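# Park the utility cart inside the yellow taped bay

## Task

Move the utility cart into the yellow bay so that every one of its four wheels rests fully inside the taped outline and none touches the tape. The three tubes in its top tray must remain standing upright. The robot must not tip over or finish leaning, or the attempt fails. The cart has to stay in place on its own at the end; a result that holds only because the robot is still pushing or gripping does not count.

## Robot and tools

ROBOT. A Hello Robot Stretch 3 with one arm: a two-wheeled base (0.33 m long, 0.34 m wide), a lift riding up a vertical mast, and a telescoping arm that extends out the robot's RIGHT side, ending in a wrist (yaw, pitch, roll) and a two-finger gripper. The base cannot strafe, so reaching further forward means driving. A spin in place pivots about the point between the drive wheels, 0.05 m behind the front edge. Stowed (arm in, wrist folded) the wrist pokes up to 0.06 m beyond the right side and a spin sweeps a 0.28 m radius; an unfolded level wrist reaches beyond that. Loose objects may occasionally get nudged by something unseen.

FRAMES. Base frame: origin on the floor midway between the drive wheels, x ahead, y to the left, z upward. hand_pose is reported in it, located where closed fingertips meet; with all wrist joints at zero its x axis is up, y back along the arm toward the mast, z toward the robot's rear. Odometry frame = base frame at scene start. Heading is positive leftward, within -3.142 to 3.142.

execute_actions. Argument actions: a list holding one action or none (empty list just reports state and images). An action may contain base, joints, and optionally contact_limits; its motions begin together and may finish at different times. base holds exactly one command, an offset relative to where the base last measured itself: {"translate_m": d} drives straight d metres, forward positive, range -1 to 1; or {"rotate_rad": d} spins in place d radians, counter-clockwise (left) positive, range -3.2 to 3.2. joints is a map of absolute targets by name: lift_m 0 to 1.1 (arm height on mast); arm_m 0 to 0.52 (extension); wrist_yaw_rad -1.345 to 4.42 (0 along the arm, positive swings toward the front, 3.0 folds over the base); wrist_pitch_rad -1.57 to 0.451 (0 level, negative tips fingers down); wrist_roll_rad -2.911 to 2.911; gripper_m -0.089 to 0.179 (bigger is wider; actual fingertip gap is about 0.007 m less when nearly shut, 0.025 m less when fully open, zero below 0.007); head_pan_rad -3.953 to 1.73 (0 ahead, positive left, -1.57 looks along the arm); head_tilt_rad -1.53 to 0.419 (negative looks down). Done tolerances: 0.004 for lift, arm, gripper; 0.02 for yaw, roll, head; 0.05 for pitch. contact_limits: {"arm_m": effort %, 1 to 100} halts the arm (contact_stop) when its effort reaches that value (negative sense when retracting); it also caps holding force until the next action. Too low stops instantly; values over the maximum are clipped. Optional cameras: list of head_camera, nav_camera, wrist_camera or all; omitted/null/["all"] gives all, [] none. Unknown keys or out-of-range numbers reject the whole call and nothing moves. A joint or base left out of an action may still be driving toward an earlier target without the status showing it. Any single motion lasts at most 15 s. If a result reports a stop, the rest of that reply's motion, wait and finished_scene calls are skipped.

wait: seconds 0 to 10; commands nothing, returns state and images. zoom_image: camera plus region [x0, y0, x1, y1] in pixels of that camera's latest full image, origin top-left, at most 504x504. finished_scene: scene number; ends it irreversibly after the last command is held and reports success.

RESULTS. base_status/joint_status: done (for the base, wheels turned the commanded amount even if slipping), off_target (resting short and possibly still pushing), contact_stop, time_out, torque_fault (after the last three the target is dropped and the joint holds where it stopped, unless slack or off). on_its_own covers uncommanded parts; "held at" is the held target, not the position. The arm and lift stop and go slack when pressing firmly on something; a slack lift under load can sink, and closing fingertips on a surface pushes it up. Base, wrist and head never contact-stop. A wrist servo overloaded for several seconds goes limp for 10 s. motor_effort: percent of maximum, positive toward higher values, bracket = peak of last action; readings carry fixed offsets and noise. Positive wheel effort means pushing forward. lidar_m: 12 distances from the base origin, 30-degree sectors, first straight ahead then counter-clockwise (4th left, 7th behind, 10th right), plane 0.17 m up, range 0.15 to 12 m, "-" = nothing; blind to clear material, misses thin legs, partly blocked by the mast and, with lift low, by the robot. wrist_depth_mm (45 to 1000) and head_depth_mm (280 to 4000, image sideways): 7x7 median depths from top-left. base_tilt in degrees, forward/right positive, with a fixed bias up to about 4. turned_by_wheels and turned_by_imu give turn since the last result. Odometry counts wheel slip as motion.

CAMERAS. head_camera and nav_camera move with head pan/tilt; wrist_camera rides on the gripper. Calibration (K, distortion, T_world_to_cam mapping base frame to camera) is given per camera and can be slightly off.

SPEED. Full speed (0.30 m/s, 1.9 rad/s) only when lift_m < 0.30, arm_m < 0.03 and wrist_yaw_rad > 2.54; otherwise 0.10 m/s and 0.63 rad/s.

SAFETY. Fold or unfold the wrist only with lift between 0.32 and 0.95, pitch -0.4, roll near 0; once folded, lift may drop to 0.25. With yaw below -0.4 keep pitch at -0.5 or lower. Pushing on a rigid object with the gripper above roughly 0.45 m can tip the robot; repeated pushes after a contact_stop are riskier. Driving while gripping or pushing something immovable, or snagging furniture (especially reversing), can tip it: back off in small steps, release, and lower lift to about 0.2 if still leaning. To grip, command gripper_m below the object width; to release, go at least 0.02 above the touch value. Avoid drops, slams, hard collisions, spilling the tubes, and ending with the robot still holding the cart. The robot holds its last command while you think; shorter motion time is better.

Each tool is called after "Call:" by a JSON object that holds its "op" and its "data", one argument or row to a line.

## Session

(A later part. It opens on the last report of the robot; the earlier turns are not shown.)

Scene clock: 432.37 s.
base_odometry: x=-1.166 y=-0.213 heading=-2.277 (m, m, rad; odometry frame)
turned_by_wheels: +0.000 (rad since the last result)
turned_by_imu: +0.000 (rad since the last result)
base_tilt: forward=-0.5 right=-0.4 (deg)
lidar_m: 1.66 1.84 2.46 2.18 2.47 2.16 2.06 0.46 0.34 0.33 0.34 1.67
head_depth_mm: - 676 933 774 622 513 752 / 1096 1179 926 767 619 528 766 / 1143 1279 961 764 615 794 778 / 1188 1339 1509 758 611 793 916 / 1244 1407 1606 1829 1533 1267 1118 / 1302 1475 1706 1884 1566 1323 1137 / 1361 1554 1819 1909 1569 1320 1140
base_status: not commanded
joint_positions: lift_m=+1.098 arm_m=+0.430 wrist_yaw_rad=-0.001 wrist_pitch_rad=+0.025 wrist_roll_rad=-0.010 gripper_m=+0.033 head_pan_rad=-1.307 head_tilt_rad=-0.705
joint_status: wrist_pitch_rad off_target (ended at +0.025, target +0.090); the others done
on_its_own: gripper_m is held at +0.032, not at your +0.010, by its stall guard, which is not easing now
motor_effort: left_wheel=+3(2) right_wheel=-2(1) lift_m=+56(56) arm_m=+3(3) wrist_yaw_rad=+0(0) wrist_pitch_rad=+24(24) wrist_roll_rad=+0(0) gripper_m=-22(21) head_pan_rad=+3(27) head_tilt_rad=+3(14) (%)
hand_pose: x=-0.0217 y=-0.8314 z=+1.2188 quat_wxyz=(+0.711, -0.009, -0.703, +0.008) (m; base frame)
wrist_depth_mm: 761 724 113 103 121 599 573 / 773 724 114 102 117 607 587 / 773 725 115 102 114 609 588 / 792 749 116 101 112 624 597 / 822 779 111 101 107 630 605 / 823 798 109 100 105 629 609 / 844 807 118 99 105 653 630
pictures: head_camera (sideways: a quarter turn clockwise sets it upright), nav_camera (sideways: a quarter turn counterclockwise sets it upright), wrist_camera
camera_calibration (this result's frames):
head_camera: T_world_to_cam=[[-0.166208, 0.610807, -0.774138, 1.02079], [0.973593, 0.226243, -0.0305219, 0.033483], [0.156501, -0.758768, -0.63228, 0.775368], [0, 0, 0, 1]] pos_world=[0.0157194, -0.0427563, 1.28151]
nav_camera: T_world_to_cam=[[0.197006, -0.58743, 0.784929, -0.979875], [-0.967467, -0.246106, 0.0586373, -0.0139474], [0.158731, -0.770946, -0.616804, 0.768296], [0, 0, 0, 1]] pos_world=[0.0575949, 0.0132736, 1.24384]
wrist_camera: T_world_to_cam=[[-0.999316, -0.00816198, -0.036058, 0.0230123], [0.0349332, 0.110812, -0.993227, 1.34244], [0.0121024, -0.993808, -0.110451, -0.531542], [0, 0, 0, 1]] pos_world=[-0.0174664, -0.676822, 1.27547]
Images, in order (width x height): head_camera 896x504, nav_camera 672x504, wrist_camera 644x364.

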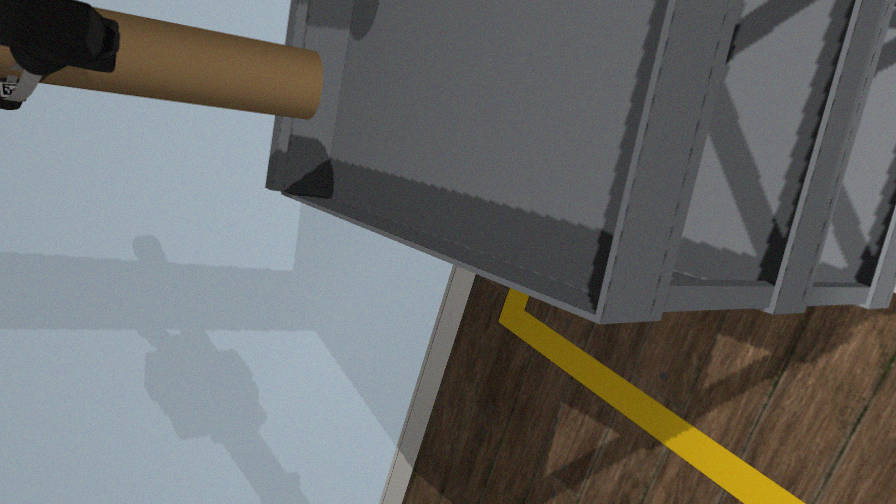

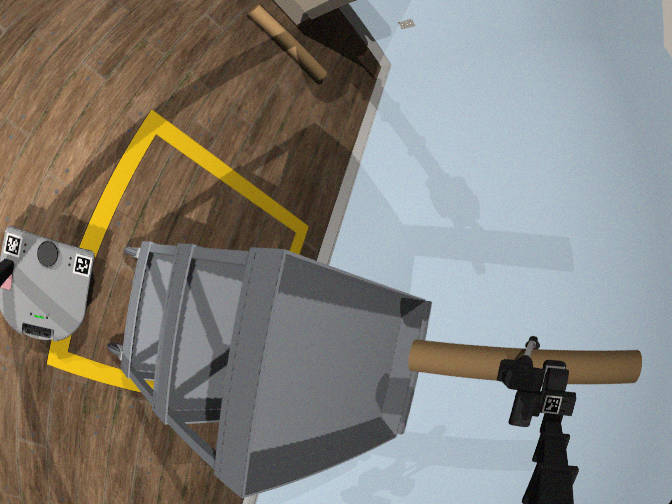

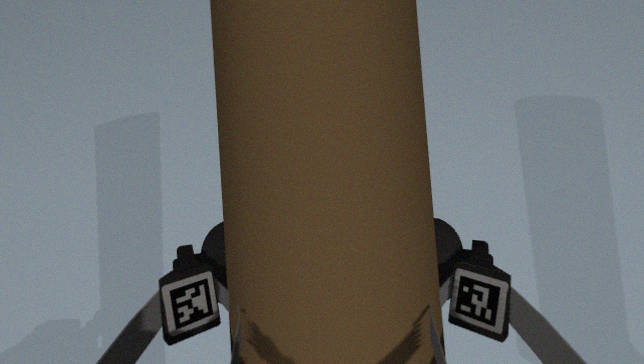

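Call:
{"op": "execute_actions", "data": {
  "actions": [
    {"joints":{"wrist_pitch_rad":0.24,"wrist_roll_rad":0.06,"arm_m":0.36}}
  ]
}}

Scene clock: 439.53 s.
base_odometry: x=-1.166 y=-0.213 heading=-2.277 (m, m, rad; odometry frame)
turned_by_wheels: +0.000 (rad since the last result)
turned_by_imu: -0.001 (rad since the last result)
base_tilt: forward=-0.5 right=-0.4 (deg)
lidar_m: 1.66 1.85 2.45 2.17 2.48 2.16 2.06 0.46 0.34 0.33 0.35 1.67
head_depth_mm: - 891 938 774 621 513 752 / 1086 660 928 770 619 527 765 / 1151 1281 963 763 614 798 779 / 1194 1339 1507 758 611 793 918 / 1248 1406 1613 1824 1536 1268 1118 / 1304 1472 1709 1874 1568 1323 1141 / 1359 1563 1807 1920 1563 1313 1140
base_status: not commanded
joint_positions: lift_m=+1.098 arm_m=+0.360 wrist_yaw_rad=-0.001 wrist_pitch_rad=+0.177 wrist_roll_rad=+0.060 gripper_m=+0.033 head_pan_rad=-1.307 head_tilt_rad=-0.705
joint_status: wrist_pitch_rad off_target (ended at +0.177, target +0.240); the others done
on_its_own: gripper_m is held at +0.032, not at your +0.010, by its stall guard, which is not easing now
motor_effort: left_wheel=+2(3) right_wheel=-1(2) lift_m=+56(55) arm_m=-4(10) wrist_yaw_rad=+1(0) wrist_pitch_rad=+23(29) wrist_roll_rad=+0(8) gripper_m=-21(21) head_pan_rad=+3(3) head_tilt_rad=+2(2) (%)
hand_pose: x=-0.0217 y=-0.7619 z=+1.2577 quat_wxyz=(+0.683, -0.060, -0.725, +0.064) (m; base frame)
wrist_depth_mm: 924 867 112 101 117 696 669 / 903 886 113 101 115 684 666 / 912 861 114 100 112 688 660 / 909 869 116 100 111 670 652 / 910 860 114 100 106 683 646 / 892 862 109 100 105 671 643 / 875 831 121 99 105 683 645
pictures: head_camera (sideways: a quarter turn clockwise sets it upright), nav_camera (sideways: a quarter turn counterclockwise sets it upright), wrist_camera
camera_calibration (this result's frames):
head_camera: T_world_to_cam=[[-0.166258, 0.610586, -0.774302, 1.021], [0.973557, 0.226399, -0.0305128, 0.0334714], [0.15667, -0.7589, -0.63208, 0.775107], [0, 0, 0, 1]] pos_world=[0.0157279, -0.0427598, 1.28152]
nav_camera: T_world_to_cam=[[0.197051, -0.587201, 0.785089, -0.980084], [-0.96743, -0.246254, 0.0586335, -0.0139428], [0.158902, -0.771073, -0.616601, 0.768031], [0, 0, 0, 1]] pos_world=[0.0575966, 0.0132677, 1.24384]
wrist_camera: T_world_to_cam=[[-0.994315, -0.0258835, -0.103288, 0.0961739], [0.104261, -0.0396156, -0.993761, 1.261], [0.0216302, -0.99888, 0.0420891, -0.653657], [0, 0, 0, 1]] pos_world=[-0.0217076, -0.60048, 1.29058]
Images, in order (width x height): head_camera 896x504, nav_camera 672x504, wrist_camera 644x364.

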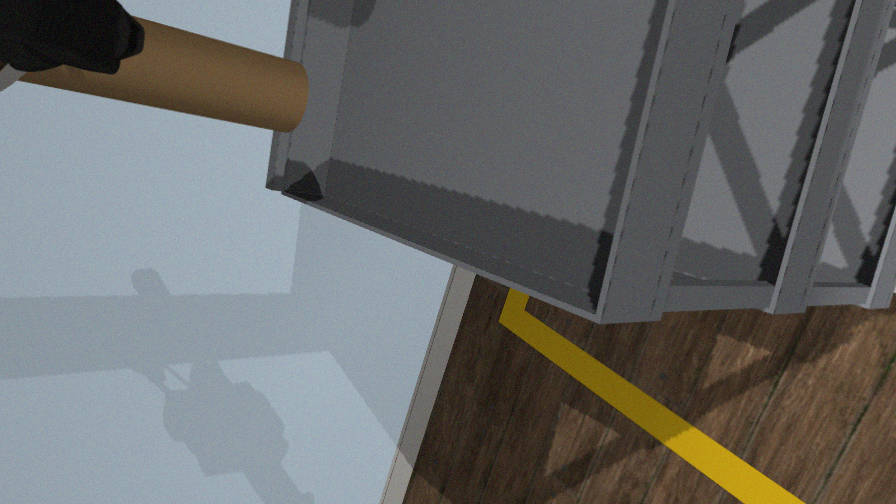

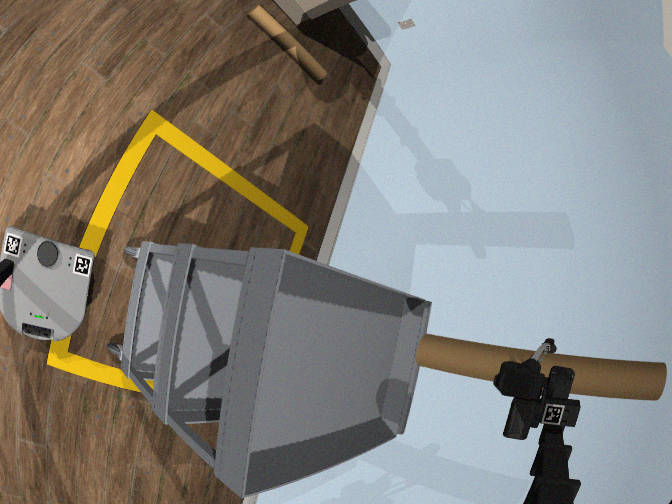

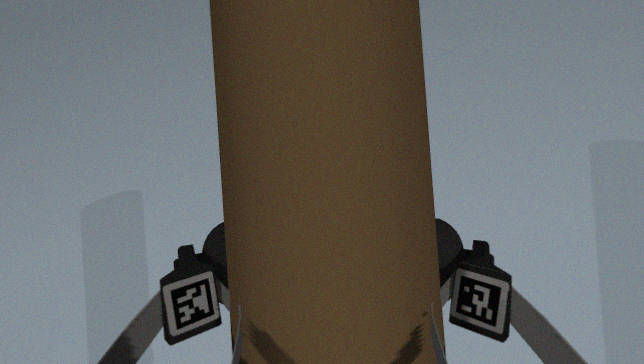

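Call:
{"op": "execute_actions", "data": {
  "actions": [
    {"joints":{"lift_m":0.96,"wrist_roll_rad":0.03}}
  ]
}}

Scene clock: 449.53 s.
base_odometry: x=-1.166 y=-0.213 heading=-2.277 (m, m, rad; odometry frame)
turned_by_wheels: +0.000 (rad since the last result)
turned_by_imu: -0.001 (rad since the last result)
base_tilt: forward=-0.5 right=-0.4 (deg)
lidar_m: 1.66 1.84 2.45 2.18 2.47 2.16 2.06 0.46 0.34 0.33 0.34 1.67
head_depth_mm: 541 - 932 774 623 513 752 / 1081 1229 743 768 620 528 764 / 1147 1279 961 762 615 794 778 / 1191 1341 1512 757 610 793 917 / 1245 1408 1613 1835 1533 1264 1119 / 1302 1476 1712 1869 1561 1320 1136 / 1364 1559 1820 1917 1567 1314 1136
base_status: not commanded
joint_positions: lift_m=+0.961 arm_m=+0.360 wrist_yaw_rad=-0.001 wrist_pitch_rad=+0.177 wrist_roll_rad=+0.032 gripper_m=+0.033 head_pan_rad=-1.307 head_tilt_rad=-0.705
joint_status: all done
on_its_own: gripper_m is held at +0.032, not at your +0.010, by its stall guard, which is not easing now
motor_effort: left_wheel=+2(3) right_wheel=-2(1) lift_m=+20(53) arm_m=-4(5) wrist_yaw_rad=+0(0) wrist_pitch_rad=+23(23) wrist_roll_rad=-1(8) gripper_m=-21(21) head_pan_rad=+3(3) head_tilt_rad=+2(2) (%)
hand_pose: x=-0.0217 y=-0.7619 z=+1.1206 quat_wxyz=(+0.693, -0.061, -0.715, +0.063) (m; base frame)
wrist_depth_mm: 923 892 111 101 117 704 673 / 901 842 112 101 114 685 667 / 901 823 114 101 112 696 655 / 920 842 116 100 110 674 662 / 898 834 111 100 106 689 656 / 877 829 109 100 105 669 654 / 871 835 119 99 106 675 643
pictures: head_camera (sideways: a quarter turn clockwise sets it upright), nav_camera (sideways: a quarter turn counterclockwise sets it upright), wrist_camera
camera_calibration (this result's frames):
head_camera: T_world_to_cam=[[-0.166259, 0.610586, -0.774302, 1.021], [0.973557, 0.226399, -0.0305128, 0.0334714], [0.156671, -0.7589, -0.63208, 0.775107], [0, 0, 0, 1]] pos_world=[0.015728, -0.0427598, 1.28152]
nav_camera: T_world_to_cam=[[0.197051, -0.587201, 0.785089, -0.980084], [-0.96743, -0.246254, 0.0586335, -0.0139428], [0.158902, -0.771073, -0.616601, 0.768031], [0, 0, 0, 1]] pos_world=[0.0575966, 0.0132677, 1.24384]
wrist_camera: T_world_to_cam=[[-0.996901, -0.0210343, -0.0758081, 0.0548573], [0.076611, -0.0404316, -0.996241, 1.12628], [0.0178902, -0.998961, 0.0419177, -0.647826], [0, 0, 0, 1]] pos_world=[-0.0200086, -0.600462, 1.15336]
Images, in order (width x height): head_camera 896x504, nav_camera 672x504, wrist_camera 644x364.

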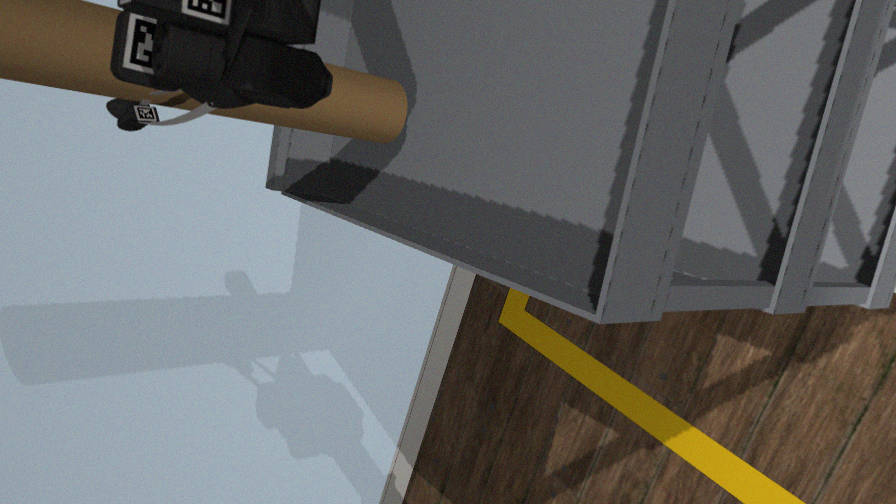

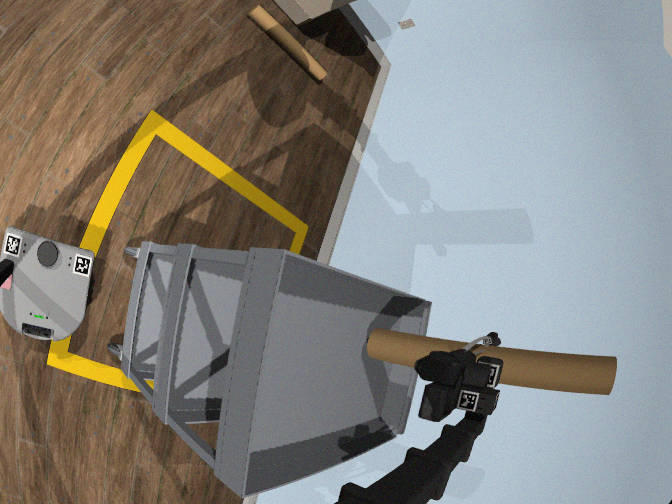

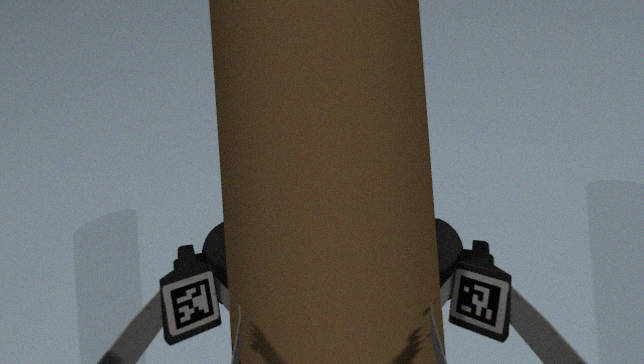

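Call:
{"op": "execute_actions", "data": {
  "actions": []
}}

Scene clock: 459.60 s.
base_odometry: x=-1.166 y=-0.213 heading=-2.277 (m, m, rad; odometry frame)
turned_by_wheels: +0.000 (rad since the last result)
turned_by_imu: +0.000 (rad since the last result)
base_tilt: forward=-0.5 right=-0.4 (deg)
lidar_m: 1.66 1.85 2.45 2.19 2.48 2.16 2.06 0.46 0.34 0.33 0.34 1.67
head_depth_mm: 541 - 932 773 622 514 754 / 1083 1225 745 767 620 527 764 / 1147 1279 962 763 614 796 778 / 1191 1344 1503 758 611 791 919 / 1248 1408 1611 1835 1536 1261 1118 / 1297 1479 1710 1880 1572 1316 1137 / 1364 1559 1809 1926 1559 1312 1140
base_status: not commanded
joint_positions: lift_m=+0.961 arm_m=+0.360 wrist_yaw_rad=-0.001 wrist_pitch_rad=+0.177 wrist_roll_rad=+0.032 gripper_m=+0.033 head_pan_rad=-1.307 head_tilt_rad=-0.705
joint_status: all done
on_its_own: gripper_m is held at +0.032, not at your +0.010, by its stall guard, which is not easing now
motor_effort: left_wheel=+2(3) right_wheel=-2(1) lift_m=+20(53) arm_m=-4(5) wrist_yaw_rad=+1(0) wrist_pitch_rad=+23(23) wrist_roll_rad=-1(8) gripper_m=-21(21) head_pan_rad=+3(3) head_tilt_rad=+3(2) (%)
hand_pose: x=-0.0217 y=-0.7619 z=+1.1206 quat_wxyz=(+0.693, -0.061, -0.715, +0.063) (m; base frame)
wrist_depth_mm: 938 867 112 101 117 701 655 / 916 843 112 101 115 705 666 / 922 870 114 101 112 697 654 / 897 844 115 100 110 697 648 / 891 824 111 100 105 677 647 / 872 838 109 100 105 666 647 / 888 847 119 99 106 685 635
pictures: head_camera (sideways: a quarter turn clockwise sets it upright), nav_camera (sideways: a quarter turn counterclockwise sets it upright), wrist_camera
camera_calibration (this result's frames):
head_camera: T_world_to_cam=[[-0.166258, 0.610586, -0.774302, 1.021], [0.973557, 0.226399, -0.0305128, 0.0334714], [0.15667, -0.7589, -0.63208, 0.775107], [0, 0, 0, 1]] pos_world=[0.0157279, -0.0427598, 1.28152]
nav_camera: T_world_to_cam=[[0.197051, -0.587201, 0.785089, -0.980084], [-0.96743, -0.246254, 0.0586335, -0.0139428], [0.158902, -0.771073, -0.616601, 0.768031], [0, 0, 0, 1]] pos_world=[0.0575966, 0.0132677, 1.24384]
wrist_camera: T_world_to_cam=[[-0.996901, -0.0210345, -0.0758082, 0.0548573], [0.0766111, -0.0404316, -0.996241, 1.12628], [0.0178903, -0.998961, 0.0419177, -0.647826], [0, 0, 0, 1]] pos_world=[-0.0200086, -0.600462, 1.15336]
Images, in order (width x height): head_camera 896x504, nav_camera 672x504, wrist_camera 644x364.

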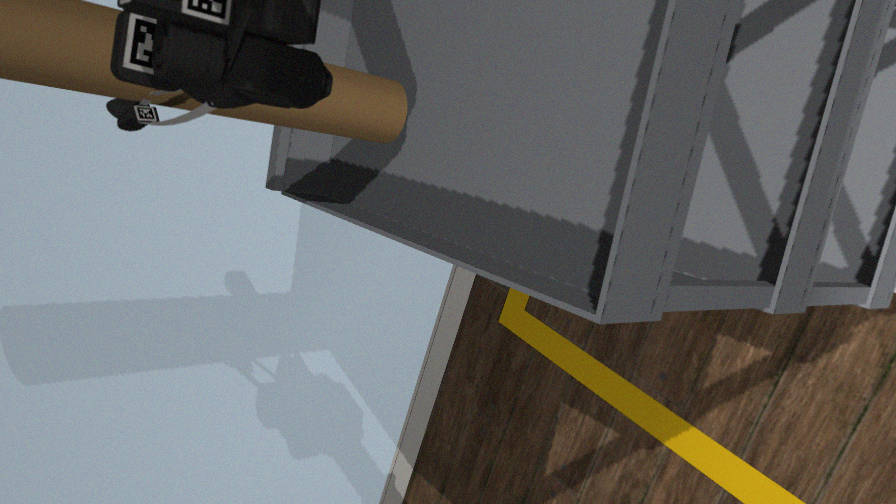

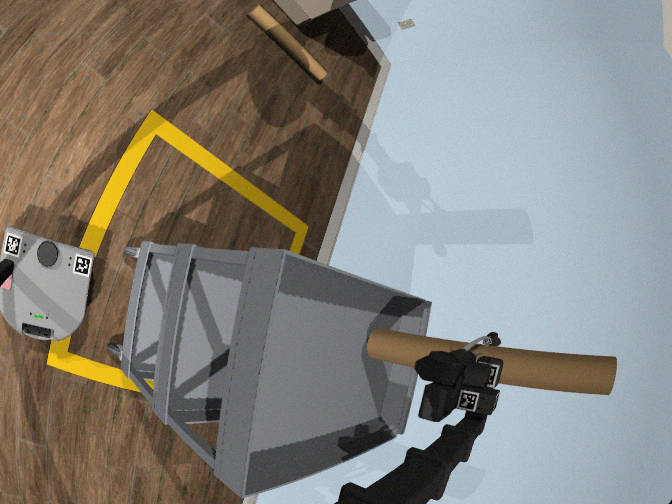

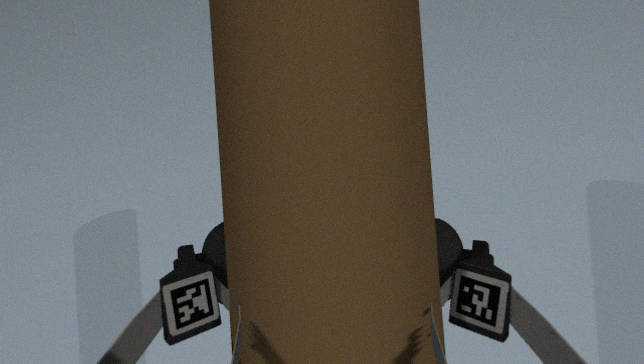

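Call:
{"op": "execute_actions", "data": {
  "actions": [
    {"joints":{"lift_m":0.945,"wrist_pitch_rad":0.2}}
  ],
  "cameras": ["head_camera"]
}}

Call:
{"op": "execute_actions", "data": {
  "actions": [
    {"joints":{"lift_m":0.935}}
  ],
  "cameras": ["head_camera"]
}}

Scene clock: 462.27 s.
base_odometry: x=-1.166 y=-0.213 heading=-2.277 (m, m, rad; odometry frame)
turned_by_wheels: +0.000 (rad since the last result)
turned_by_imu: +0.000 (rad since the last result)
base_tilt: forward=-0.3 right=-0.4 (deg)
lidar_m: 1.66 1.85 2.45 2.17 2.47 2.16 2.06 0.46 0.34 0.33 0.35 1.66
head_depth_mm: 546 - 935 773 622 513 753 / 1084 1207 747 766 618 527 765 / 1144 1277 963 761 615 795 779 / 1199 1336 1517 758 610 794 919 / 1239 1403 1612 1832 1530 1267 1123 / 1303 1478 1712 1869 1568 1319 1142 / 1367 1558 1818 1919 1558 1311 1138
base_status: not commanded
joint_positions: lift_m=+0.946 arm_m=+0.360 wrist_yaw_rad=-0.001 wrist_pitch_rad=+0.137 wrist_roll_rad=+0.032 gripper_m=+0.033 head_pan_rad=-1.307 head_tilt_rad=-0.705
joint_status: wrist_pitch_rad off_target (ended at +0.137, target +0.200); the others done
on_its_own: gripper_m is held at +0.032, not at your +0.010, by its stall guard, which is not easing now
motor_effort: left_wheel=+2(2) right_wheel=-2(2) lift_m=+21(20) arm_m=-5(4) wrist_yaw_rad=+0(1) wrist_pitch_rad=+23(24) wrist_roll_rad=-1(1) gripper_m=-21(20) head_pan_rad=+2(3) head_tilt_rad=+2(2) (%)
hand_pose: x=-0.0217 y=-0.7625 z=+1.0954 quat_wxyz=(+0.694, -0.048, -0.716, +0.049) (m; base frame)
wrist_depth_mm: 879 837 112 101 117 681 650 / 877 847 113 101 114 693 651 / 878 830 114 100 112 677 664 / 885 842 115 100 110 681 656 / 882 844 111 100 106 693 655 / 904 839 109 100 105 668 644 / 886 832 119 99 106 701 656
pictures: head_camera (sideways: a quarter turn clockwise sets it upright)
camera_calibration (this result's frames):
head_camera: T_world_to_cam=[[-0.166258, 0.610586, -0.774302, 1.021], [0.973557, 0.226399, -0.0305128, 0.0334714], [0.15667, -0.7589, -0.63208, 0.775107], [0, 0, 0, 1]] pos_world=[0.0157279, -0.0427598, 1.28152]
Images, in order (width x height): head_camera 896x504.

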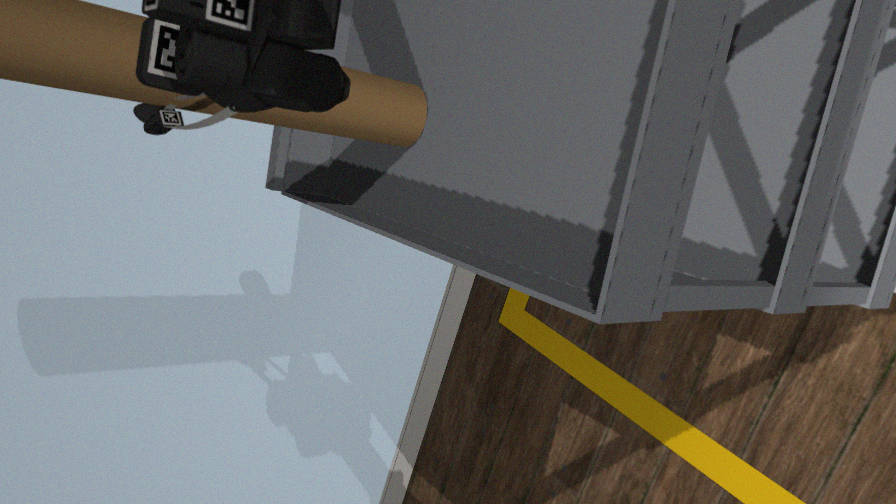

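Scene clock: 463.00 s.
base_odometry: x=-1.166 y=-0.213 heading=-2.277 (m, m, rad; odometry frame)
turned_by_wheels: +0.000 (rad since the last result)
turned_by_imu: +0.000 (rad since the last result)
base_tilt: forward=-0.4 right=-0.4 (deg)
lidar_m: 1.66 1.84 2.45 2.18 2.47 2.16 2.06 0.46 0.34 0.33 0.34 1.67
head_depth_mm: 546 - 920 776 622 514 752 / 1083 1208 753 767 618 528 765 / 1149 1279 959 763 615 795 777 / 1191 1339 1509 756 611 792 917 / 1246 1406 1611 1827 1542 1268 1117 / 1310 1472 1717 1874 1567 1324 1144 / 1366 1554 1819 1917 1568 1314 1141
base_status: not commanded
joint_positions: lift_m=+0.936 arm_m=+0.360 wrist_yaw_rad=-0.001 wrist_pitch_rad=+0.167 wrist_roll_rad=+0.032 gripper_m=+0.033 head_pan_rad=-1.307 head_tilt_rad=-0.705
joint_status: all done
on_its_own: gripper_m is held at +0.032, not at your +0.010, by its stall guard, which is not easing now
motor_effort: left_wheel=+2(2) right_wheel=-1(2) lift_m=+16(20) arm_m=-4(5) wrist_yaw_rad=+0(1) wrist_pitch_rad=+12(23) wrist_roll_rad=-1(1) gripper_m=-21(21) head_pan_rad=+2(3) head_tilt_rad=+3(2) (%)
hand_pose: x=-0.0217 y=-0.7621 z=+1.0932 quat_wxyz=(+0.693, -0.058, -0.716, +0.059) (m; base frame)
wrist_depth_mm: 899 850 116 104 121 701 663 / 921 854 116 103 117 692 652 / 876 854 117 102 114 701 677 / 896 845 118 101 112 679 658 / 880 848 112 101 106 677 656 / 871 832 110 100 105 672 652 / 875 841 120 99 105 682 649
pictures: head_camera (sideways: a quarter turn clockwise sets it upright)
camera_calibration (this result's frames):
head_camera: T_world_to_cam=[[-0.166259, 0.610586, -0.774302, 1.021], [0.973557, 0.226399, -0.0305128, 0.0334714], [0.156671, -0.7589, -0.63208, 0.775107], [0, 0, 0, 1]] pos_world=[0.015728, -0.0427598, 1.28152]
Images, in order (width x height): head_camera 896x504.

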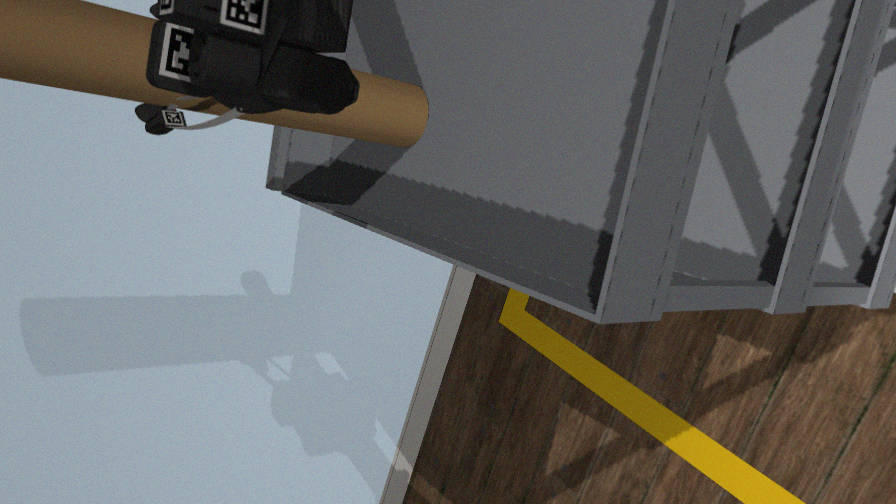

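Call:
{"op": "execute_actions", "data": {
  "actions": [
    {"joints":{"wrist_pitch_rad":0.17,"gripper_m":0.07}}
  ],
  "cameras": ["wrist_camera"]
}}

Call:
{"op": "execute_actions", "data": {
  "actions": [
    {"joints":{"gripper_m":0.13}}
  ],
  "cameras": ["wrist_camera","nav_camera"]
}}

Scene clock: 468.07 s.
base_odometry: x=-1.166 y=-0.213 heading=-2.277 (m, m, rad; odometry frame)
turned_by_wheels: +0.000 (rad since the last result)
turned_by_imu: -0.001 (rad since the last result)
base_tilt: forward=-0.5 right=-0.3 (deg)
lidar_m: 1.66 1.84 2.45 2.18 2.48 2.16 2.06 0.46 0.34 0.33 0.34 1.67
head_depth_mm: 547 - 920 777 622 514 754 / 1081 1204 753 766 619 527 765 / 1143 1273 959 764 615 795 779 / 1190 1343 1514 760 612 794 917 / 1241 1406 1608 1828 1535 1262 1120 / 1301 1474 1718 1882 1561 1323 1138 / 1372 1555 1807 1919 1563 1310 1135
base_status: not commanded
joint_positions: lift_m=+0.936 arm_m=+0.360 wrist_yaw_rad=-0.002 wrist_pitch_rad=+0.163 wrist_roll_rad=+0.032 gripper_m=+0.070 head_pan_rad=-1.307 head_tilt_rad=-0.705
joint_status: all done
motor_effort: left_wheel=+1(2) right_wheel=-1(2) lift_m=+16(16) arm_m=-4(4) wrist_yaw_rad=+0(1) wrist_pitch_rad=+3(11) wrist_roll_rad=-1(1) gripper_m=-9(72) head_pan_rad=+2(3) head_tilt_rad=+3(2) (%)
hand_pose: x=-0.0219 y=-0.7621 z=+1.0922 quat_wxyz=(+0.694, -0.057, -0.716, +0.058) (m; base frame)
wrist_depth_mm: 891 867 116 103 119 696 671 / 920 856 117 103 116 687 665 / 892 852 118 102 113 692 647 / 888 840 119 101 111 676 650 / 912 837 112 101 106 676 650 / 899 837 108 100 105 674 648 / 870 824 446 100 105 675 644
pictures: wrist_camera
camera_calibration (this result's frames):
wrist_camera: T_world_to_cam=[[-0.996967, -0.0190508, -0.0754606, 0.0536198], [0.0759509, -0.0264772, -0.99676, 1.10915], [0.016991, -0.999468, 0.0278438, -0.631906], [0, 0, 0, 1]] pos_world=[-0.020047, -0.601181, 1.1272]
Images, in order (width x height): wrist_camera 644x364.

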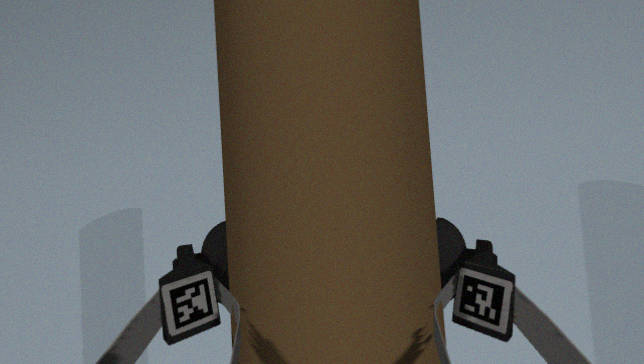

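Scene clock: 469.17 s.
base_odometry: x=-1.166 y=-0.213 heading=-2.277 (m, m, rad; odometry frame)
turned_by_wheels: +0.000 (rad since the last result)
turned_by_imu: +0.000 (rad since the last result)
base_tilt: forward=-0.4 right=-0.3 (deg)
lidar_m: 1.66 1.85 2.45 2.18 2.47 2.16 2.06 0.46 0.34 0.33 0.35 1.66
head_depth_mm: 549 - 920 774 623 514 752 / 1079 1185 758 767 619 527 764 / 1148 1274 962 763 615 794 778 / 1191 1337 1517 758 611 794 920 / 1242 1410 1612 1823 1525 1269 1120 / 1301 1481 1710 1877 1573 1312 1139 / 1363 1560 1815 1927 1560 1312 1133
base_status: not commanded
joint_positions: lift_m=+0.936 arm_m=+0.360 wrist_yaw_rad=-0.002 wrist_pitch_rad=+0.155 wrist_roll_rad=+0.032 gripper_m=+0.130 head_pan_rad=-1.307 head_tilt_rad=-0.705
joint_status: all done
motor_effort: left_wheel=+2(2) right_wheel=-1(1) lift_m=+16(16) arm_m=-4(4) wrist_yaw_rad=+1(1) wrist_pitch_rad=+6(6) wrist_roll_rad=-1(1) gripper_m=+0(89) head_pan_rad=+3(2) head_tilt_rad=+2(2) (%)
hand_pose: x=-0.0219 y=-0.7623 z=+1.0903 quat_wxyz=(+0.694, -0.054, -0.716, +0.055) (m; base frame)
wrist_depth_mm: 889 823 122 104 116 705 663 / 898 864 123 103 114 691 667 / 898 845 126 103 112 682 663 / 878 859 796 102 110 688 650 / 904 847 801 102 108 678 646 / 882 852 450 101 106 - 647 / 897 832 796 101 105 686 645
pictures: nav_camera (sideways: a quarter turn counterclockwise sets it upright), wrist_camera
camera_calibration (this result's frames):
nav_camera: T_world_to_cam=[[0.197051, -0.587201, 0.785089, -0.980084], [-0.96743, -0.246254, 0.0586335, -0.0139428], [0.158902, -0.771073, -0.616601, 0.768031], [0, 0, 0, 1]] pos_world=[0.0575966, 0.0132677, 1.24384]
wrist_camera: T_world_to_cam=[[-0.996974, -0.0184757, -0.0755138, 0.0539698], [0.0758638, -0.0190409, -0.996936, 1.1131], [0.0169813, -0.999648, 0.0203849, -0.623983], [0, 0, 0, 1]] pos_world=[-0.0200412, -0.601572, 1.12648]
Images, in order (width x height): nav_camera 672x504, wrist_camera 644x364.

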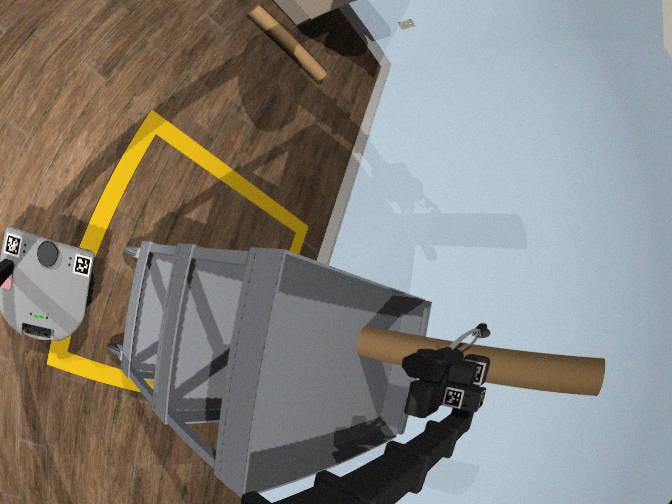

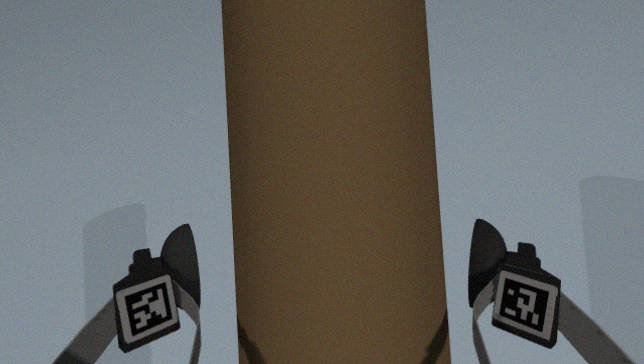

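Standing. Retract.

Call:
{"op": "execute_actions", "data": {
  "actions": [
    {"joints":{"arm_m":0.0,"head_pan_rad":0,"head_tilt_rad":-0.7}}
  ],
  "cameras": ["head_camera","nav_camera"]
}}

Scene clock: 474.47 s.
base_odometry: x=-1.166 y=-0.213 heading=-2.277 (m, m, rad; odometry frame)
turned_by_wheels: +0.000 (rad since the last result)
turned_by_imu: -0.001 (rad since the last result)
base_tilt: forward=-0.6 right=-0.4 (deg)
lidar_m: 1.66 1.85 2.46 2.17 2.47 2.16 2.06 0.46 0.34 0.33 0.35 1.67
head_depth_mm: 1796 1493 1710 1886 1618 1354 1162 / 1818 1525 1723 1884 1604 1348 1159 / 1827 1543 1755 1911 1587 1337 1157 / 1846 1568 1792 1974 1586 1332 1146 / 1857 1587 1818 1960 1584 1331 1147 / 1874 1616 1852 1928 1573 1326 1141 / 1890 1640 1879 1931 1563 1315 1130
base_status: not commanded
joint_positions: lift_m=+0.936 arm_m=+0.000 wrist_yaw_rad=-0.002 wrist_pitch_rad=+0.154 wrist_roll_rad=+0.032 gripper_m=+0.130 head_pan_rad=-0.007 head_tilt_rad=-0.705
joint_status: all done
motor_effort: left_wheel=+2(2) right_wheel=-1(1) lift_m=+16(16) arm_m=-5(3) wrist_yaw_rad=+1(1) wrist_pitch_rad=+6(6) wrist_roll_rad=-1(1) gripper_m=-1(0) head_pan_rad=+2(31) head_tilt_rad=+3(2) (%)
hand_pose: x=-0.0219 y=-0.4023 z=+1.0899 quat_wxyz=(+0.694, -0.054, -0.716, +0.054) (m; base frame)
wrist_depth_mm: - - - 494 - - 994 / - - - 499 - - 992 / - - - 482 - - 990 / - - - 473 - - 957 / - - - 473 - - 994 / - - - 476 - - 999 / - - - 474 696 679 934
pictures: head_camera (sideways: a quarter turn clockwise sets it upright), nav_camera (sideways: a quarter turn counterclockwise sets it upright)
camera_calibration (this result's frames):
head_camera: T_world_to_cam=[[-0.632784, 0.00318379, -0.774322, 1.02388], [0.0423609, 0.998636, -0.0305117, 0.0391502], [0.773169, -0.0521083, -0.632056, 0.771314], [0, 0, 0, 1]] pos_world=[0.0498775, -0.00216478, 1.28152]
nav_camera: T_world_to_cam=[[0.618491, 0.0327433, 0.785109, -0.98268], [-0.0215913, -0.998046, 0.0586331, -0.0197118], [0.785495, -0.0532156, -0.616576, 0.764176], [0, 0, 0, 1]] pos_world=[0.00709736, 0.0531689, 1.24384]
Images, in order (width x height): head_camera 896x504, nav_camera 672x504.

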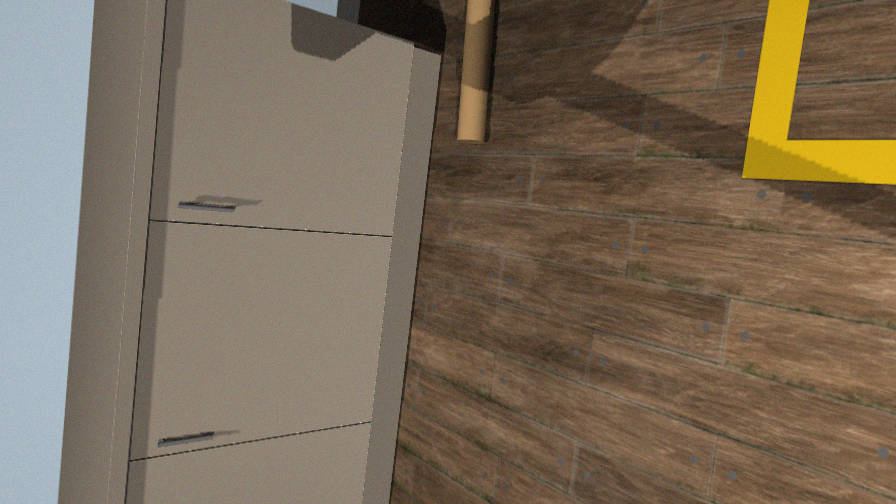

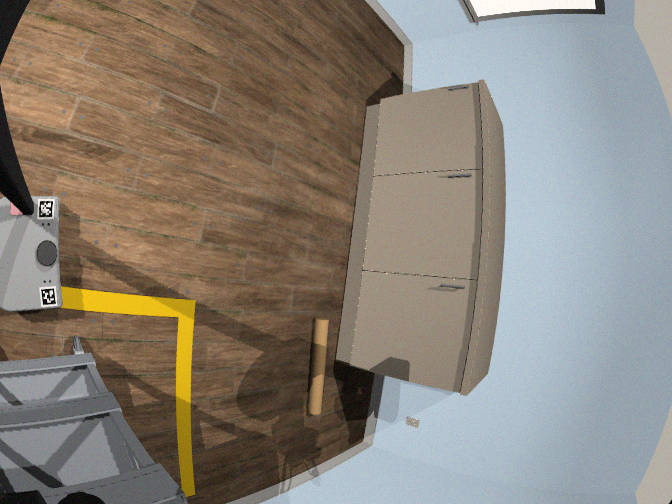

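Call:
{"op": "execute_actions", "data": {
  "actions": [
    {"base":{"translate_m":0.6},"joints":{"wrist_yaw_rad":1.57,"wrist_pitch_rad":-1.55,"wrist_roll_rad":0,"lift_m":1.0,"gripper_m":0.15}}
  ],
  "cameras": ["nav_camera"]
}}

Call:
{"op": "execute_actions", "data": {
  "actions": [
    {"base":{"rotate_rad":-1.05}}
  ],
  "cameras": ["nav_camera"]
}}

Call:
{"op": "execute_actions", "data": {
  "actions": [
    {"base":{"translate_m":0.83},"joints":{"lift_m":0.5}}
  ],
  "cameras": ["nav_camera"]
}}

Scene clock: 496.60 s.
base_odometry: x=-1.556 y=-0.670 heading=-2.277 (m, m, rad; odometry frame)
turned_by_wheels: +0.000 (rad since the last result)
turned_by_imu: -0.002 (rad since the last result)
base_tilt: forward=-0.5 right=-0.4 (deg)
lidar_m: 1.07 1.19 2.35 2.33 2.28 2.68 2.66 0.58 0.68 1.43 1.58 1.07
head_depth_mm: 1361 1163 1082 1249 1489 1352 1164 / 1383 1148 1101 1275 1519 1347 1162 / 1402 1130 1122 1308 1520 1340 1154 / 1414 1120 1140 1326 1546 1328 1150 / 1436 1102 1163 1357 1547 1323 1145 / 1449 1090 1177 1393 1572 1328 1140 / 1455 1106 1202 1417 1561 1314 1135
base_status: done
joint_positions: lift_m=+0.999 arm_m=+0.000 wrist_yaw_rad=+1.566 wrist_pitch_rad=-1.545 wrist_roll_rad=+0.004 gripper_m=+0.150 head_pan_rad=-0.007 head_tilt_rad=-0.705
joint_status: all done
motor_effort: left_wheel=+2(6) right_wheel=-2(3) lift_m=+52(54) arm_m=-4(5) wrist_yaw_rad=+2(3) wrist_pitch_rad=-1(6) wrist_roll_rad=-2(1) gripper_m=+0(79) head_pan_rad=+2(3) head_tilt_rad=+2(2) (%)
hand_pose: x=-0.0388 y=-0.1455 z=+0.8812 quat_wxyz=(+0.707, +0.707, -0.012, +0.006) (m; base frame)
wrist_depth_mm: - - - - - - 984 / - - - - - - - / - - - - - - - / - - - - - - - / - - - - - - - / - - - - - - - / - - - - - 958 943
pictures: nav_camera (sideways: a quarter turn counterclockwise sets it upright)
camera_calibration (this result's frames):
nav_camera: T_world_to_cam=[[0.618389, 0.0327602, 0.785189, -0.982784], [-0.0215728, -0.998047, 0.0586312, -0.0197095], [0.785576, -0.0531956, -0.616474, 0.764042], [0, 0, 0, 1]] pos_world=[0.00710351, 0.0531689, 1.24384]
Images, in order (width x height): nav_camera 672x504.

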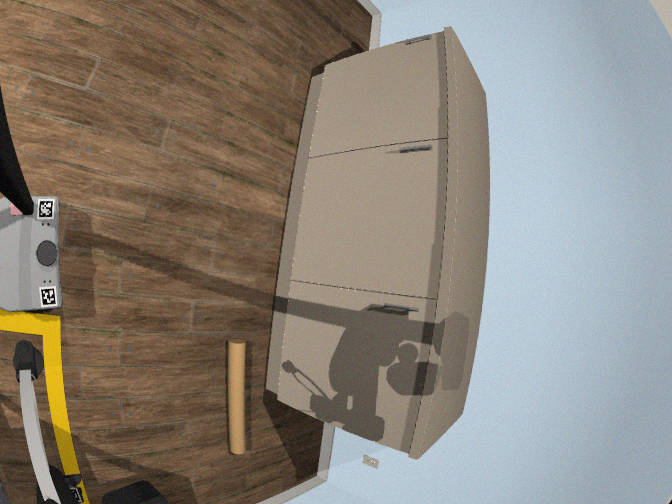

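Scene clock: 499.20 s.
base_odometry: x=-1.556 y=-0.670 heading=+2.956 (m, m, rad; odometry frame)
turned_by_wheels: -1.050 (rad since the last result)
turned_by_imu: -1.055 (rad since the last result)
base_tilt: forward=-0.5 right=-0.5 (deg)
lidar_m: 1.58 1.08 1.07 1.18 2.35 2.33 2.26 2.68 2.66 0.58 0.67 1.43
head_depth_mm: 1219 1336 1476 1648 1613 1354 1163 / 1293 1431 1592 1797 1604 1347 1157 / 1385 1543 1736 1893 1586 1341 1153 / 1489 1657 1882 1966 1580 1329 1153 / 1610 1819 2070 1956 1581 1328 1148 / 1746 1959 2227 1939 1525 1322 1142 / 1700 1846 2048 1918 1515 1309 1137
base_status: done
joint_positions: lift_m=+0.999 arm_m=+0.000 wrist_yaw_rad=+1.566 wrist_pitch_rad=-1.546 wrist_roll_rad=+0.004 gripper_m=+0.150 head_pan_rad=-0.007 head_tilt_rad=-0.705
joint_status: not commanded
motor_effort: left_wheel=+4(8) right_wheel=-3(5) lift_m=+51(51) arm_m=-4(4) wrist_yaw_rad=+2(3) wrist_pitch_rad=-1(2) wrist_roll_rad=-2(2) gripper_m=+0(1) head_pan_rad=+3(3) head_tilt_rad=+2(2) (%)
hand_pose: x=-0.0392 y=-0.1455 z=+0.8813 quat_wxyz=(+0.707, +0.707, -0.011, +0.006) (m; base frame)
wrist_depth_mm: - - - - - - 893 / - - - - - - 864 / - - - - - 923 667 / - - - - - - 893 / - - - - - - - / - - - - - - - / - - - - - - -
pictures: nav_camera (sideways: a quarter turn counterclockwise sets it upright)
camera_calibration (this result's frames):
nav_camera: T_world_to_cam=[[0.618388, 0.0327691, 0.78519, -0.982784], [-0.0215584, -0.998047, 0.0586312, -0.0197096], [0.785577, -0.0531843, -0.616474, 0.764042], [0, 0, 0, 1]] pos_world=[0.00710277, 0.0531689, 1.24384]
Images, in order (width x height): nav_camera 672x504.

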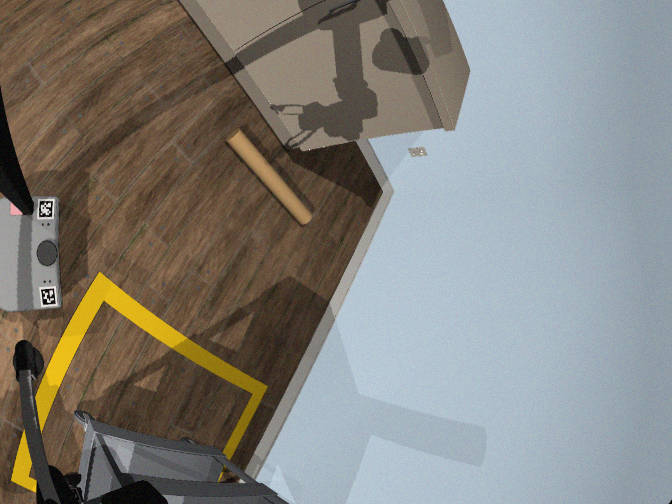

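Scene clock: 508.47 s.
base_odometry: x=-2.372 y=-0.517 heading=+2.956 (m, m, rad; odometry frame)
turned_by_wheels: +0.000 (rad since the last result)
turned_by_imu: -0.002 (rad since the last result)
base_tilt: forward=-0.5 right=-0.3 (deg)
lidar_m: 0.87 1.16 0.54 0.59 0.94 2.97 3.09 0.92 0.89 0.96 0.79 0.79
head_depth_mm: 662 726 803 899 1024 1183 1167 / 706 777 865 981 1128 1287 1160 / 753 839 944 1073 1254 1326 1151 / 808 907 1035 1200 1418 1333 1146 / 876 988 1139 1342 1521 1329 1143 / 950 1086 1273 1531 1569 1320 1139 / 1041 1213 1372 1561 1560 1314 1135
base_status: done
joint_positions: lift_m=+0.501 arm_m=+0.000 wrist_yaw_rad=+1.566 wrist_pitch_rad=-1.546 wrist_roll_rad=+0.004 gripper_m=+0.150 head_pan_rad=-0.007 head_tilt_rad=-0.704
joint_status: all done
motor_effort: left_wheel=+4(8) right_wheel=-3(4) lift_m=+16(47) arm_m=-4(4) wrist_yaw_rad=+2(3) wrist_pitch_rad=-1(1) wrist_roll_rad=-2(2) gripper_m=+0(0) head_pan_rad=+2(3) head_tilt_rad=+2(2) (%)
hand_pose: x=-0.0392 y=-0.1455 z=+0.3826 quat_wxyz=(+0.707, +0.707, -0.011, +0.006) (m; base frame)
wrist_depth_mm: 531 532 536 532 532 524 515 / 542 533 550 537 539 537 535 / 541 545 548 550 541 544 531 / 554 - - - 551 550 544 / - - - - 552 556 561 / 577 - - - 568 556 555 / 580 - - 576 579 573 567
pictures: nav_camera (sideways: a quarter turn counterclockwise sets it upright)
camera_calibration (this result's frames):
nav_camera: T_world_to_cam=[[0.61823, 0.032771, 0.785314, -0.982945], [-0.021569, -0.998047, 0.0586283, -0.0197057], [0.785701, -0.0531842, -0.616315, 0.763836], [0, 0, 0, 1]] pos_world=[0.00711437, 0.0531689, 1.24384]
Images, in order (width x height): nav_camera 672x504.

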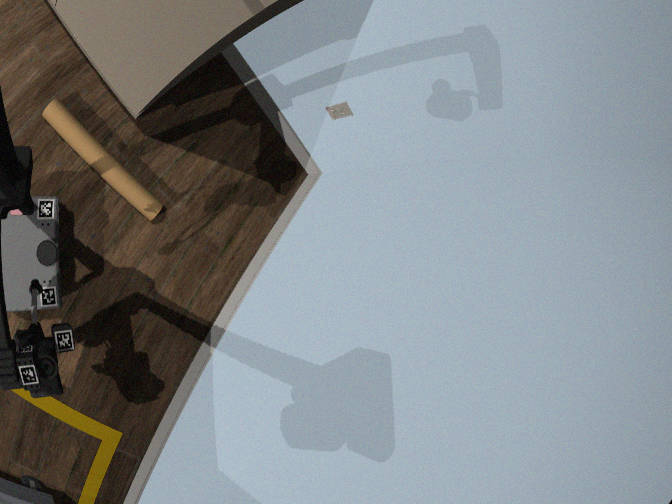

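Call:
{"op": "execute_actions", "data": {
  "actions": [
    {"base":{"rotate_rad":2.62},"joints":{"head_pan_rad":-1.57,"head_tilt_rad":-1.1}}
  ]
}}

Scene clock: 515.27 s.
base_odometry: x=-2.372 y=-0.517 heading=-0.707 (m, m, rad; odometry frame)
turned_by_wheels: +2.620 (rad since the last result)
turned_by_imu: +2.632 (rad since the last result)
base_tilt: forward=-0.6 right=-0.4 (deg)
lidar_m: 2.98 3.08 0.93 0.89 0.97 0.79 0.79 0.87 1.17 0.54 0.59 0.95
head_depth_mm: 1063 1276 1537 1449 1307 1189 1119 / 1081 1298 1548 1437 1293 1190 1104 / 1066 1325 1544 1431 1312 - - / 601 633 849 1353 1319 - - / 595 621 796 1101 1245 1167 1072 / 589 637 821 1150 1224 1161 1064 / 583 655 848 1206 1266 1151 1057
base_status: done
joint_positions: lift_m=+0.501 arm_m=+0.000 wrist_yaw_rad=+1.566 wrist_pitch_rad=-1.546 wrist_roll_rad=+0.004 gripper_m=+0.150 head_pan_rad=-1.563 head_tilt_rad=-1.086
joint_status: all done
motor_effort: left_wheel=-2(7) right_wheel=+3(8) lift_m=+16(16) arm_m=-4(4) wrist_yaw_rad=+2(2) wrist_pitch_rad=-1(1) wrist_roll_rad=-2(2) gripper_m=+0(0) head_pan_rad=-2(31) head_tilt_rad=-6(28) (%)
hand_pose: x=-0.0392 y=-0.1455 z=+0.3826 quat_wxyz=(+0.707, +0.707, -0.011, +0.006) (m; base frame)
wrist_depth_mm: 530 530 525 531 525 463 529 / 539 537 532 535 534 465 536 / 542 542 538 551 541 474 540 / 552 - - - 544 479 545 / - - - - 557 481 563 / 574 - - - 557 477 553 / 585 - - 566 569 488 574
pictures: head_camera (sideways: a quarter turn clockwise sets it upright), nav_camera (sideways: a quarter turn counterclockwise sets it upright), wrist_camera
camera_calibration (this result's frames):
head_camera: T_world_to_cam=[[-0.00811699, 0.875627, -0.482919, 0.640376], [0.999049, -0.0135935, -0.0414399, 0.0475237], [-0.0428504, -0.482796, -0.874684, 1.09179], [0, 0, 0, 1]] pos_world=[0.00450312, -0.0329734, 1.26619]
nav_camera: T_world_to_cam=[[0.0438666, -0.865866, 0.498349, -0.605522], [-0.99808, -0.0161448, 0.0598038, -0.0152497], [-0.0437364, -0.500015, -0.864912, 1.09217], [0, 0, 0, 1]] pos_world=[0.0591093, 0.0215528, 1.2473]
wrist_camera: T_world_to_cam=[[-0.0545897, -0.998471, -0.00865028, -0.136611], [-0.992378, 0.053294, 0.111107, -0.0345993], [-0.110476, 0.0146497, -0.993771, 0.537918], [0, 0, 0, 1]] pos_world=[0.0176339, -0.142439, 0.537229]
Images, in order (width x height): head_camera 896x504, nav_camera 672x504, wrist_camera 644x364.

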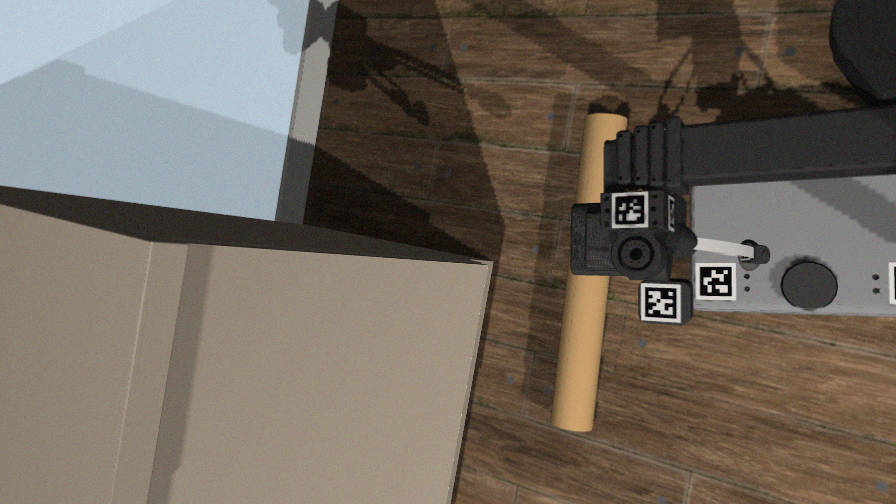

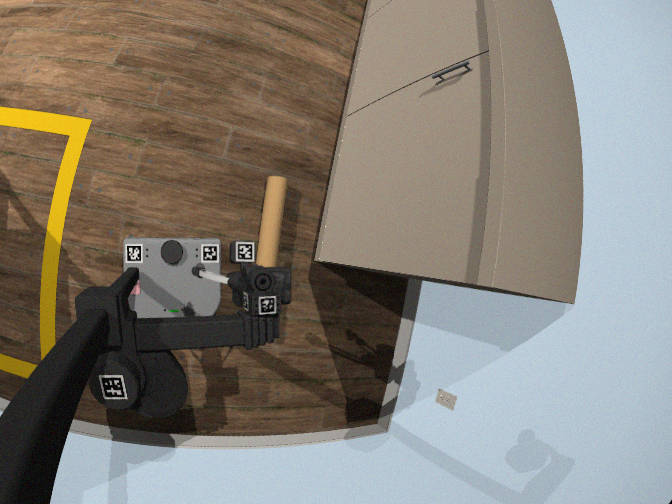

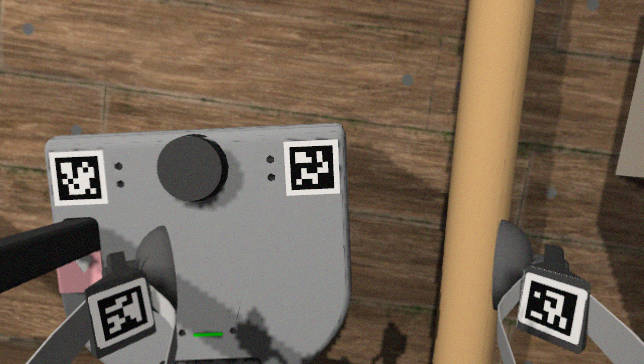

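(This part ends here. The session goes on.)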